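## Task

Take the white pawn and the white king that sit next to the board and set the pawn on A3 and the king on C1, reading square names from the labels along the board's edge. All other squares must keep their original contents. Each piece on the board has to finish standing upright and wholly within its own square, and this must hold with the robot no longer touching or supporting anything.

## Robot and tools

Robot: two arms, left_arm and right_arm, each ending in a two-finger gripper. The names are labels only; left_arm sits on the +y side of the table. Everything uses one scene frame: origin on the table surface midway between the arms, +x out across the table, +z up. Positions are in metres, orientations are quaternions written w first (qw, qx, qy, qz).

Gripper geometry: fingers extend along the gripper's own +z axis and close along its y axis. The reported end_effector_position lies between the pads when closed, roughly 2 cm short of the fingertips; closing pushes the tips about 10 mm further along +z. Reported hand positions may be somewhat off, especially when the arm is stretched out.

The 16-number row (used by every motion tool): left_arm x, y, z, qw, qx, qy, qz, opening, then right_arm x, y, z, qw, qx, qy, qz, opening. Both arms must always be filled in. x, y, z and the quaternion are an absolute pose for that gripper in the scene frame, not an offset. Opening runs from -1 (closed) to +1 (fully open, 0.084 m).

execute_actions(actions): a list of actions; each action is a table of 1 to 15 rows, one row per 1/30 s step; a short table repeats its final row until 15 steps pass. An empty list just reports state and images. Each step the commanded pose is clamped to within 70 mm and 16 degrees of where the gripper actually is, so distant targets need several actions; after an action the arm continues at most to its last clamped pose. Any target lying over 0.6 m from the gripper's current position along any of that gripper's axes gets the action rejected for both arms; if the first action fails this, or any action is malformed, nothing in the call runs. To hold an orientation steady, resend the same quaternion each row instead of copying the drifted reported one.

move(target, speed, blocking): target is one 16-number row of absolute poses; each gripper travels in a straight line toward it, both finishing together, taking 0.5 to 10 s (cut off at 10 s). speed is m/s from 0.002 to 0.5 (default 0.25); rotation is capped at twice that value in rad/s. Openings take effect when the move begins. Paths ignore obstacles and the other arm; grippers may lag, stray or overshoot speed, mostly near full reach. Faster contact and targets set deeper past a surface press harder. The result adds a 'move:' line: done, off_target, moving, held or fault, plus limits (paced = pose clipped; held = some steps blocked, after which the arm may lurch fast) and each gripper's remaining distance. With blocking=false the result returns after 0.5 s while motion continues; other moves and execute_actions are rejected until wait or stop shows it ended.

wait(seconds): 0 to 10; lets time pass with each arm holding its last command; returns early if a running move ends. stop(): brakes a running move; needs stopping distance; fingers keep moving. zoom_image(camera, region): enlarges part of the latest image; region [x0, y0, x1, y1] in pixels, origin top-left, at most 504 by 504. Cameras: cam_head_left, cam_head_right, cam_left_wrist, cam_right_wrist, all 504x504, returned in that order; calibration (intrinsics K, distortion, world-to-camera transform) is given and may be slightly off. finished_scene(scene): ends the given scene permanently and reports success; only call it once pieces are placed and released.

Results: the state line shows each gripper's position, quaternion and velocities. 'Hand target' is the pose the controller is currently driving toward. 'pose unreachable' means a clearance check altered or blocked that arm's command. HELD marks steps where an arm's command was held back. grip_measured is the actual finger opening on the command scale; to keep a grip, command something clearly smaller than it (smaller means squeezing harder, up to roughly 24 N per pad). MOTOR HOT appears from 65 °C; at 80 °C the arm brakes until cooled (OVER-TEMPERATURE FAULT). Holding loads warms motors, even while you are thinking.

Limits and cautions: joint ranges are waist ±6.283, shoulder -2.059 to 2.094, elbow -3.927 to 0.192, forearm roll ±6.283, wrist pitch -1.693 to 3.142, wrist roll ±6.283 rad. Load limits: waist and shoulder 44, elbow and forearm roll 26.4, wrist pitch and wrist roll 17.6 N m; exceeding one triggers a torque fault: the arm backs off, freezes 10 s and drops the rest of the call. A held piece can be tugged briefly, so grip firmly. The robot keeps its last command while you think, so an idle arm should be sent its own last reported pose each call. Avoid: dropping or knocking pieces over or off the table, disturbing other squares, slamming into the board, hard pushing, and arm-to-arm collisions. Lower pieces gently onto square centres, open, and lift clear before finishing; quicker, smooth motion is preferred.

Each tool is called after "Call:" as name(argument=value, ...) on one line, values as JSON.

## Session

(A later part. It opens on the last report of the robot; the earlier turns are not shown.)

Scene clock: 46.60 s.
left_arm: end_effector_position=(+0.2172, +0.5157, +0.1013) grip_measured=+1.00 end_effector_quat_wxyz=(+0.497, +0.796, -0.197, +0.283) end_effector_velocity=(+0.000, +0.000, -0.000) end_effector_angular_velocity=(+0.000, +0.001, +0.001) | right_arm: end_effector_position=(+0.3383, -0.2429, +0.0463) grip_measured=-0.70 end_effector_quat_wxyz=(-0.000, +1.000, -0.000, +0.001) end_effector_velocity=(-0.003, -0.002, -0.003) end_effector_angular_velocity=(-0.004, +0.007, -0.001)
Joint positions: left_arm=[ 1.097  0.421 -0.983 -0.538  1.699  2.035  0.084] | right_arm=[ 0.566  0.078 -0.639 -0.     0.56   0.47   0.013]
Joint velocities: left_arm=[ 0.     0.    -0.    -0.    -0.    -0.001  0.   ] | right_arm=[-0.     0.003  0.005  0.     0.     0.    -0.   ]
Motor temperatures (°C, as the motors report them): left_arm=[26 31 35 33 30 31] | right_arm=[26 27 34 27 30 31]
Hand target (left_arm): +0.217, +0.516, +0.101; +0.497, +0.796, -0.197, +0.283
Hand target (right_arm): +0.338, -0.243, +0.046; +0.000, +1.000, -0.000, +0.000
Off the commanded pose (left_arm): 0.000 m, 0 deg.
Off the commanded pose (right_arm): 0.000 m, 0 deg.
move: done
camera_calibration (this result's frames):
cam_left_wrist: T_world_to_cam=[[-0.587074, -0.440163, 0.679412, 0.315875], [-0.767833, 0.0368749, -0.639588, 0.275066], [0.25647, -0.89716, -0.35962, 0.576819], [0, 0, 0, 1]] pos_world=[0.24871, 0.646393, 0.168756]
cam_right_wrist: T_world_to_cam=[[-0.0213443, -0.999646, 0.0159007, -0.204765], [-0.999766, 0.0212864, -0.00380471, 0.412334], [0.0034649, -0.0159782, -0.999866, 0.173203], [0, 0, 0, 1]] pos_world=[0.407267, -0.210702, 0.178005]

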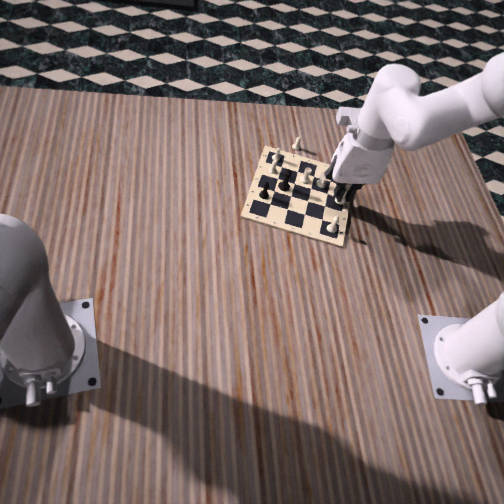

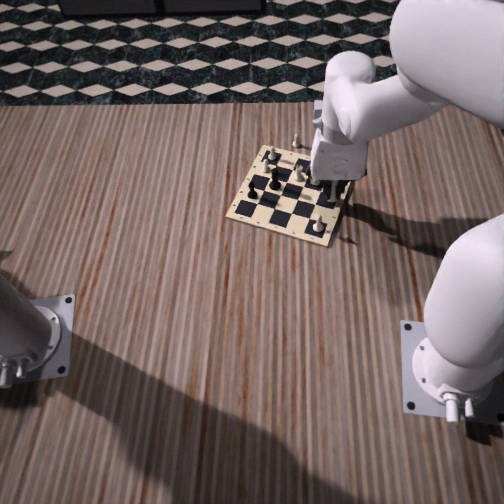

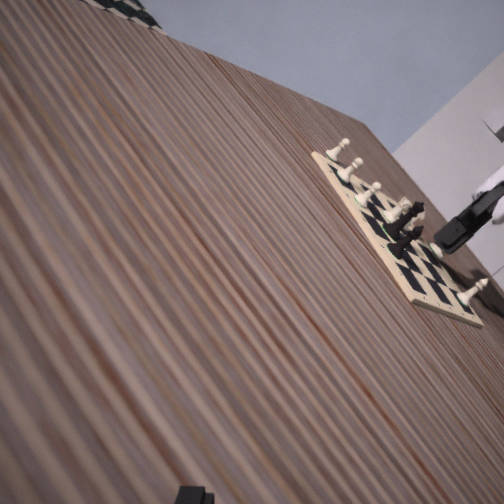

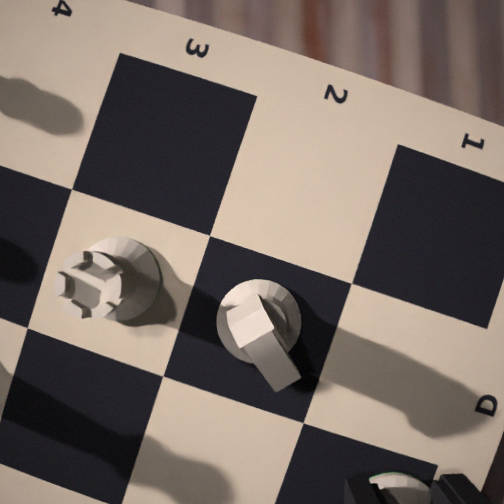

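Call:
move(target=[0.2172,0.5157,0.1013,0.497,0.796,-0.197,0.283,1,0.338,-0.233,0.041,0,1,0,0,-1], speed=0.03)

Call:
move(target=[0.2172,0.5157,0.1013,0.497,0.796,-0.197,0.283,1,0.338,-0.233,0.041,0,1,0,0,0])

Call:
move(target=[0.2172,0.5157,0.1013,0.497,0.796,-0.197,0.283,1,0.338,-0.233,0.11,0,1,0,0,0])

Call:
move(target=[0.2172,0.5157,0.1013,0.497,0.796,-0.197,0.283,1,0.51,-0.171,0.1,0,1,0,0,0.2])

Call:
move(target=[0.2172,0.5157,0.1013,0.497,0.796,-0.197,0.283,1,0.51,-0.171,0.032,0,1,0,0,0.2], speed=0.1)

Scene clock: 61.20 s.
left_arm: end_effector_position=(+0.2172, +0.5157, +0.1013) grip_measured=+1.00 end_effector_quat_wxyz=(+0.497, +0.796, -0.197, +0.283) end_effector_velocity=(+0.000, +0.001, +0.000) end_effector_angular_velocity=(+0.001, -0.001, -0.000) | right_arm: end_effector_position=(+0.3380, -0.2330, +0.0410) grip_measured=-0.69 end_effector_quat_wxyz=(+0.000, +1.000, -0.000, -0.000) end_effector_velocity=(+0.001, +0.000, +0.001) end_effector_angular_velocity=(+0.001, -0.003, -0.001)
Joint positions: left_arm=[ 1.097  0.421 -0.983 -0.538  1.699  2.035  0.084] | right_arm=[ 0.589  0.106 -0.655  0.     0.549  0.491  0.014]
Joint velocities: left_arm=[ 0.     0.    -0.002  0.     0.     0.     0.   ] | right_arm=[-0.001 -0.001 -0.    -0.001 -0.002  0.001  0.   ]
Motor temperatures (°C, as the motors report them): left_arm=[26 31 35 33 30 31] | right_arm=[26 27 34 27 31 31]
Hand target (left_arm): +0.217, +0.516, +0.101; +0.497, +0.796, -0.197, +0.283
Hand target (right_arm): +0.338, -0.233, +0.041; +0.000, +1.000, -0.000, -0.000
Off the commanded pose (left_arm): 0.000 m, 0 deg.
Off the commanded pose (right_arm): 0.000 m, 0 deg.
move: done
camera_calibration (this result's frames):
cam_left_wrist: T_world_to_cam=[[-0.587074, -0.440163, 0.679412, 0.315875], [-0.767833, 0.0368752, -0.639588, 0.275066], [0.256469, -0.89716, -0.35962, 0.57682], [0, 0, 0, 1]] pos_world=[0.24871, 0.646393, 0.168756]
cam_right_wrist: T_world_to_cam=[[-0.021175, -0.999645, 0.0161727, -0.194854], [-0.999773, 0.0211328, -0.00277417, 0.411739], [0.00243141, -0.0162278, -0.999865, 0.168317], [0, 0, 0, 1]] pos_world=[0.40711, -0.200755, 0.172588]

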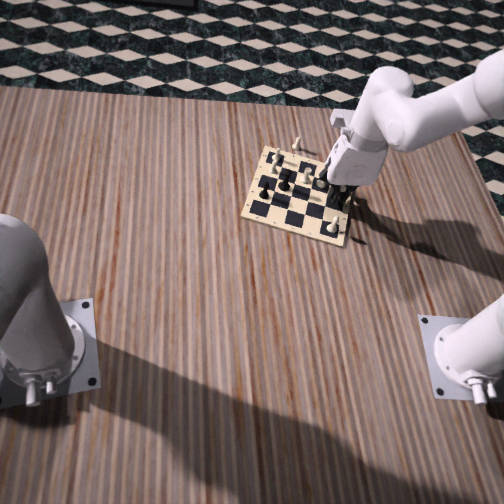

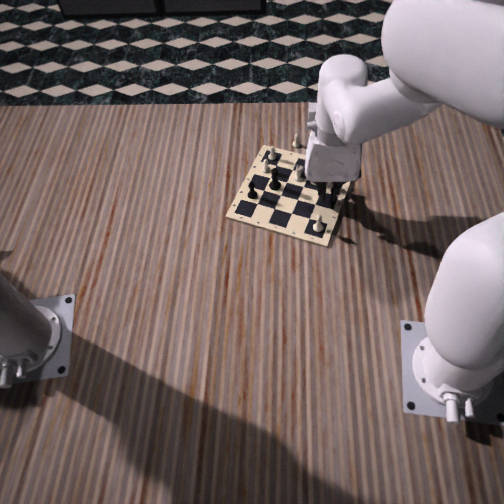

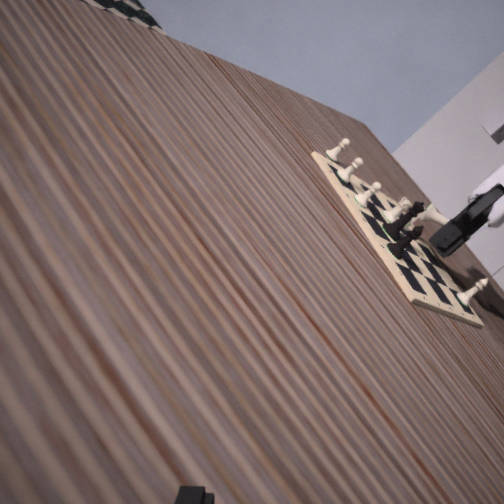

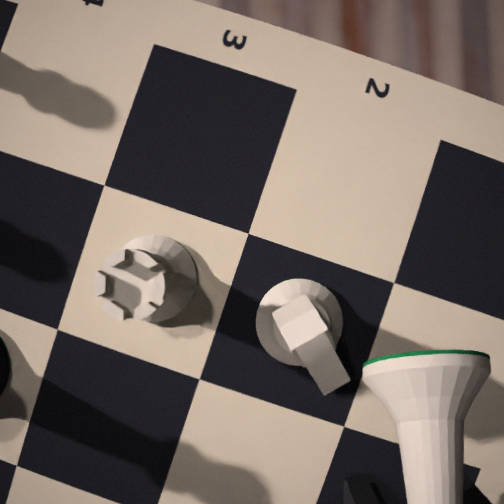

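Scene clock: 61.90 s.
left_arm: end_effector_position=(+0.2172, +0.5157, +0.1013) grip_measured=+1.00 end_effector_quat_wxyz=(+0.497, +0.796, -0.197, +0.283) end_effector_velocity=(-0.000, -0.000, +0.000) end_effector_angular_velocity=(-0.001, -0.000, +0.000) | right_arm: end_effector_position=(+0.3380, -0.2330, +0.0410) grip_measured=-0.01 end_effector_quat_wxyz=(-0.000, +1.000, -0.000, +0.000) end_effector_velocity=(+0.000, +0.000, -0.000) end_effector_angular_velocity=(-0.000, -0.000, +0.000)
Joint positions: left_arm=[ 1.097  0.421 -0.983 -0.538  1.699  2.035  0.084] | right_arm=[ 0.589  0.106 -0.655  0.     0.549  0.491  0.044]
Joint velocities: left_arm=[ 0.    -0.     0.001 -0.     0.     0.     0.   ] | right_arm=[ 0.     0.001 -0.001 -0.    -0.     0.     0.   ]
Motor temperatures (°C, as the motors report them): left_arm=[26 31 35 33 30 31] | right_arm=[26 27 34 27 31 31]
Hand target (left_arm): +0.217, +0.516, +0.101; +0.497, +0.796, -0.197, +0.283
Hand target (right_arm): +0.338, -0.233, +0.041; -0.000, +1.000, -0.000, -0.000
Off the commanded pose (left_arm): 0.000 m, 0 deg.
Off the commanded pose (right_arm): 0.000 m, 0 deg.
move: done
camera_calibration (this result's frames):
cam_left_wrist: T_world_to_cam=[[-0.587074, -0.440163, 0.679412, 0.315875], [-0.767833, 0.036875, -0.639588, 0.275066], [0.256469, -0.89716, -0.35962, 0.576819], [0, 0, 0, 1]] pos_world=[0.24871, 0.646393, 0.168756]
cam_right_wrist: T_world_to_cam=[[-0.0211553, -0.999646, 0.0161628, -0.194829], [-0.999773, 0.0211128, -0.00279378, 0.411739], [0.00245155, -0.0162182, -0.999865, 0.168311], [0, 0, 0, 1]] pos_world=[0.407111, -0.200723, 0.172587]

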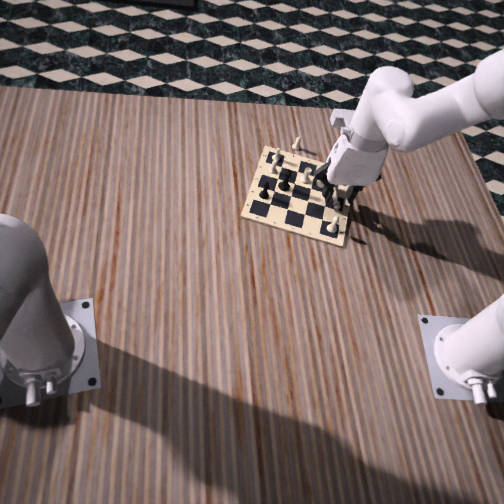

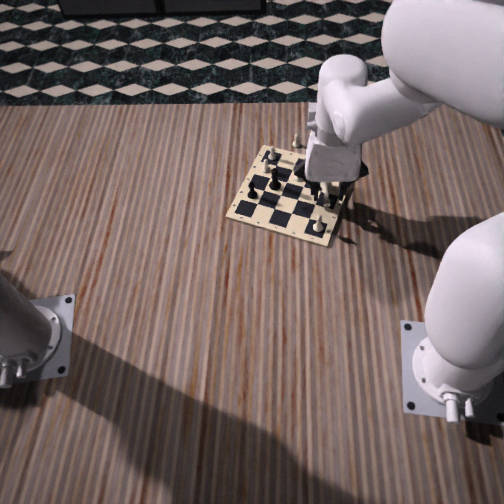

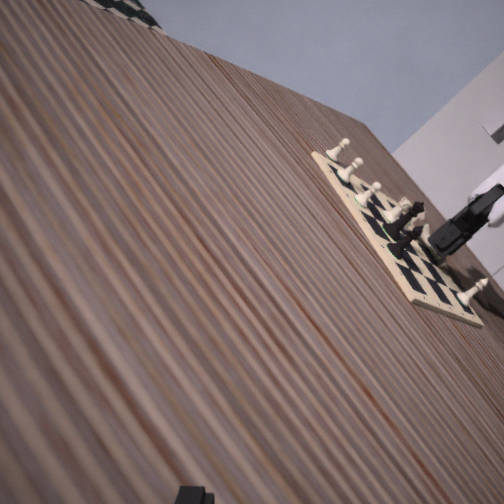

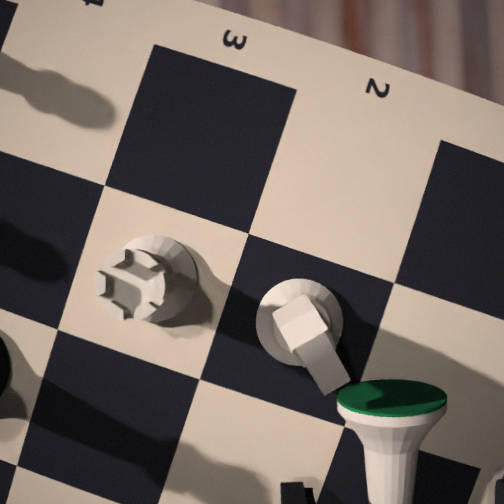

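Scene clock: 62.73 s.
left_arm: end_effector_position=(+0.2172, +0.5157, +0.1013) grip_measured=+1.00 end_effector_quat_wxyz=(+0.497, +0.796, -0.197, +0.283) end_effector_velocity=(-0.001, +0.000, -0.000) end_effector_angular_velocity=(+0.001, +0.001, +0.001) | right_arm: end_effector_position=(+0.3377, -0.2331, +0.1095) grip_measured=-0.01 end_effector_quat_wxyz=(+0.000, +1.000, +0.000, -0.001) end_effector_velocity=(+0.004, +0.002, +0.005) end_effector_angular_velocity=(+0.006, -0.011, -0.001)
Joint positions: left_arm=[ 1.097  0.421 -0.983 -0.538  1.699  2.035  0.084] | right_arm=[ 0.589 -0.065 -0.7    0.     0.767  0.491  0.044]
Joint velocities: left_arm=[ 0.002  0.    -0.     0.001 -0.     0.     0.   ] | right_arm=[-0.001 -0.006 -0.008 -0.     0.     0.     0.   ]
Motor temperatures (°C, as the motors report them): left_arm=[26 31 35 33 30 31] | right_arm=[26 27 34 27 31 31]
Hand target (left_arm): +0.217, +0.516, +0.101; +0.497, +0.796, -0.197, +0.283
Hand target (right_arm): +0.338, -0.233, +0.110; -0.000, +1.000, +0.000, -0.000
Off the commanded pose (left_arm): 0.000 m, 0 deg.
Off the commanded pose (right_arm): 0.001 m, 0 deg.
move: done
camera_calibration (this result's frames):
cam_left_wrist: T_world_to_cam=[[-0.587074, -0.440163, 0.679412, 0.315875], [-0.767833, 0.036875, -0.639588, 0.275066], [0.25647, -0.89716, -0.35962, 0.576819], [0, 0, 0, 1]] pos_world=[0.24871, 0.646393, 0.168756]
cam_right_wrist: T_world_to_cam=[[-0.0209436, -0.999642, 0.0166419, -0.196161], [-0.99978, 0.0209231, -0.00140642, 0.411397], [0.00105772, -0.0166677, -0.999861, 0.237132], [0, 0, 0, 1]] pos_world=[0.406947, -0.200746, 0.240942]

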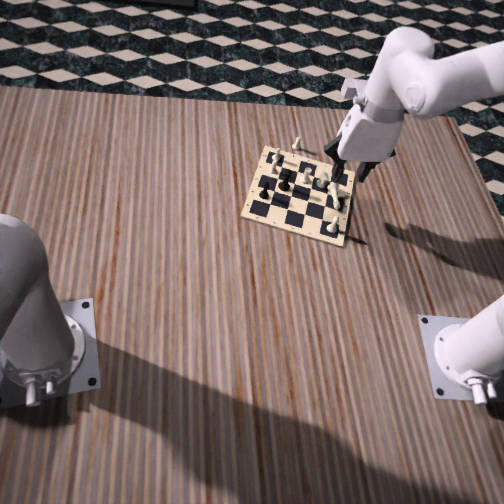

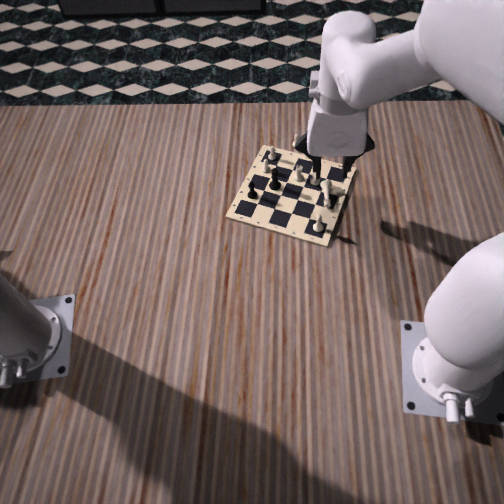

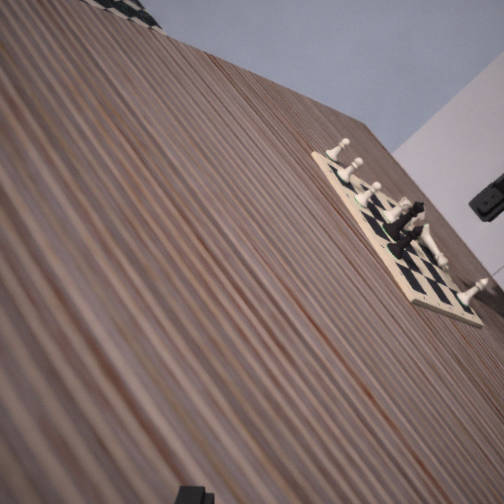

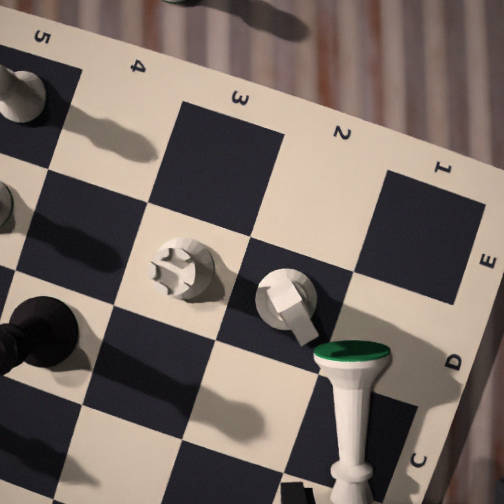

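Scene clock: 63.97 s.
left_arm: end_effector_position=(+0.2172, +0.5157, +0.1013) grip_measured=+1.00 end_effector_quat_wxyz=(+0.497, +0.796, -0.197, +0.283) end_effector_velocity=(+0.000, +0.000, +0.000) end_effector_angular_velocity=(+0.001, -0.000, -0.001) | right_arm: end_effector_position=(+0.5099, -0.1711, +0.1001) grip_measured=+0.19 end_effector_quat_wxyz=(-0.000, +1.000, +0.000, +0.000) end_effector_velocity=(+0.001, -0.001, -0.001) end_effector_angular_velocity=(-0.000, +0.001, -0.002)
Joint positions: left_arm=[ 1.097  0.421 -0.983 -0.538  1.699  2.035  0.084] | right_arm=[ 0.543  0.512 -1.459  0.     0.946  0.446  0.052]
Joint velocities: left_arm=[-0.001 -0.    -0.001  0.     0.     0.     0.   ] | right_arm=[-0.002  0.004 -0.003  0.     0.001  0.     0.   ]
Motor temperatures (°C, as the motors report them): left_arm=[26 31 35 33 30 31] | right_arm=[26 27 34 27 31 31]
Hand target (left_arm): +0.217, +0.516, +0.101; +0.497, +0.796, -0.197, +0.283
Hand target (right_arm): +0.510, -0.171, +0.100; -0.000, +1.000, +0.000, -0.000
Off the commanded pose (left_arm): 0.000 m, 0 deg.
Off the commanded pose (right_arm): 0.000 m, 0 deg.
move: done
camera_calibration (this result's frames):
cam_left_wrist: T_world_to_cam=[[-0.587074, -0.440163, 0.679412, 0.315875], [-0.767833, 0.0368752, -0.639588, 0.275066], [0.256469, -0.89716, -0.35962, 0.57682], [0, 0, 0, 1]] pos_world=[0.24871, 0.646393, 0.168756]
cam_right_wrist: T_world_to_cam=[[-0.0208504, -0.999658, 0.0157909, -0.130369], [-0.999779, 0.0208026, -0.00318735, 0.582415], [0.00285777, -0.0158539, -0.99987, 0.227841], [0, 0, 0, 1]] pos_world=[0.578916, -0.138828, 0.231727]

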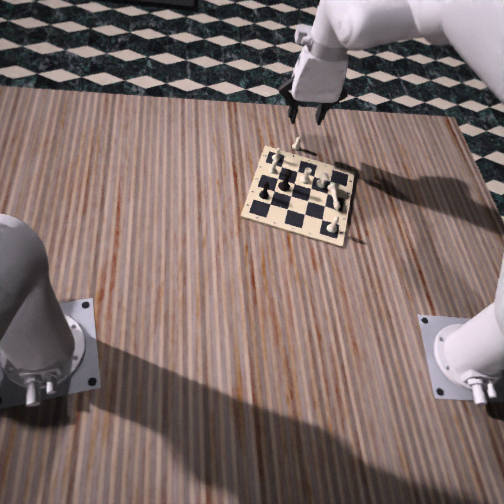

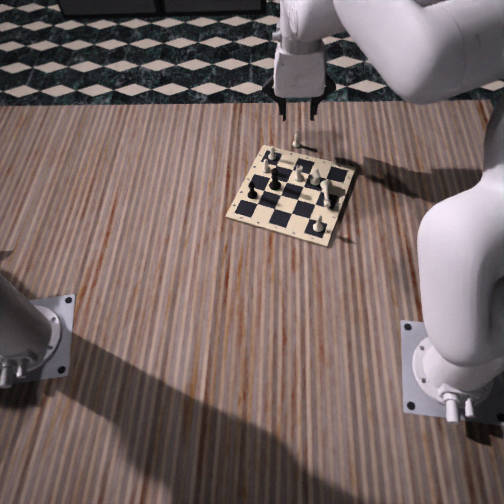

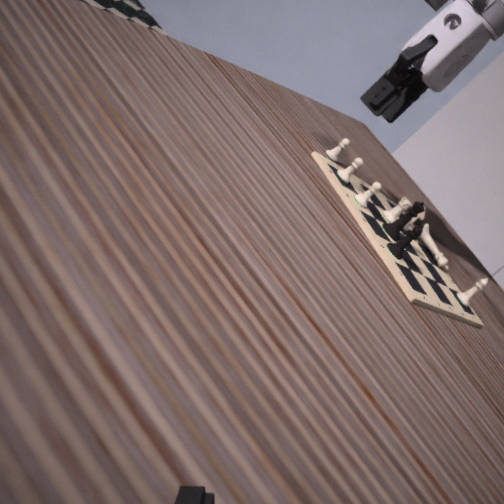

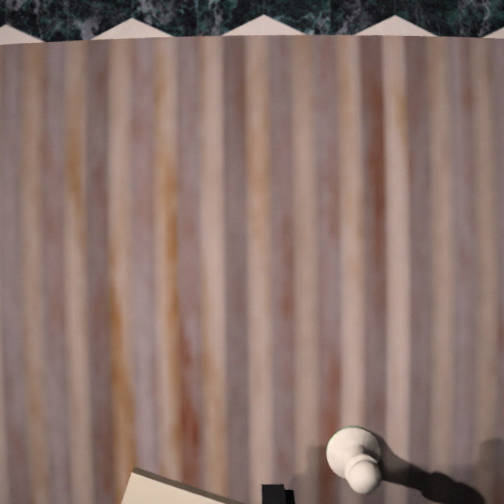

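Scene clock: 65.07 s.
left_arm: end_effector_position=(+0.2172, +0.5157, +0.1013) grip_measured=+1.00 end_effector_quat_wxyz=(+0.497, +0.796, -0.197, +0.283) end_effector_velocity=(-0.000, -0.000, -0.000) end_effector_angular_velocity=(-0.000, +0.001, +0.000) | right_arm: end_effector_position=(+0.5103, -0.1709, +0.0325) grip_measured=+0.19 end_effector_quat_wxyz=(-0.000, +1.000, -0.000, +0.001) end_effector_velocity=(-0.005, -0.002, -0.007) end_effector_angular_velocity=(-0.007, +0.015, +0.001)
Joint positions: left_arm=[ 1.097  0.421 -0.983 -0.538  1.699  2.035  0.084] | right_arm=[ 0.543  0.624 -1.425 -0.     0.8    0.446  0.052]
Joint velocities: left_arm=[ 0.001 -0.     0.001  0.001 -0.001 -0.     0.   ] | right_arm=[ 0.     0.006  0.007 -0.     0.003 -0.    -0.   ]
Motor temperatures (°C, as the motors report them): left_arm=[26 31 35 33 30 31] | right_arm=[26 27 34 27 31 31]
Hand target (left_arm): +0.217, +0.516, +0.101; +0.497, +0.796, -0.197, +0.283
Hand target (right_arm): +0.510, -0.171, +0.032; +0.000, +1.000, -0.000, +0.000
Off the commanded pose (left_arm): 0.000 m, 0 deg.
Off the commanded pose (right_arm): 0.001 m, 0 deg.
move: done
camera_calibration (this result's frames):
cam_left_wrist: T_world_to_cam=[[-0.587074, -0.440163, 0.679412, 0.315875], [-0.767833, 0.0368751, -0.639588, 0.275066], [0.256469, -0.89716, -0.35962, 0.57682], [0, 0, 0, 1]] pos_world=[0.24871, 0.646393, 0.168756]
cam_right_wrist: T_world_to_cam=[[-0.0213315, -0.999648, 0.015796, -0.128891], [-0.999766, 0.0212733, -0.00384348, 0.582689], [0.00350609, -0.0158743, -0.999868, 0.159937], [0, 0, 0, 1]] pos_world=[0.579243, -0.138703, 0.164191]

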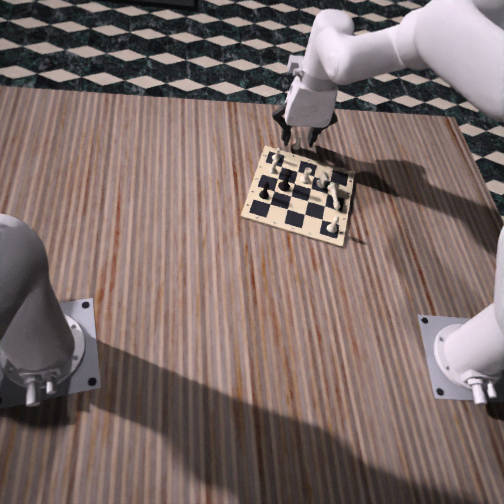

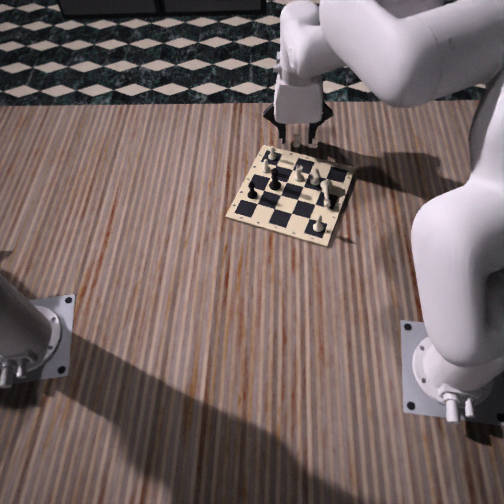

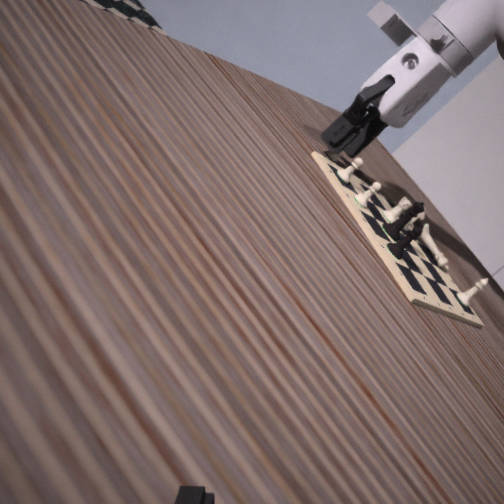

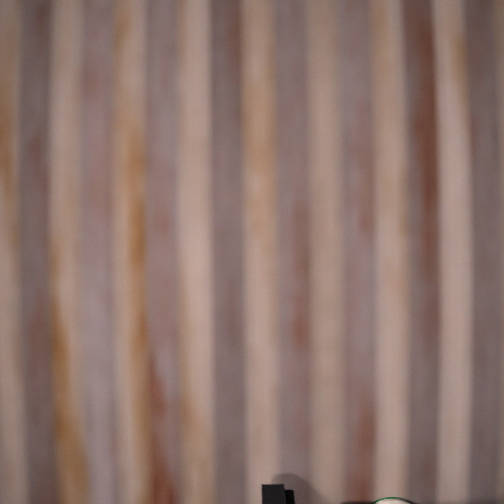

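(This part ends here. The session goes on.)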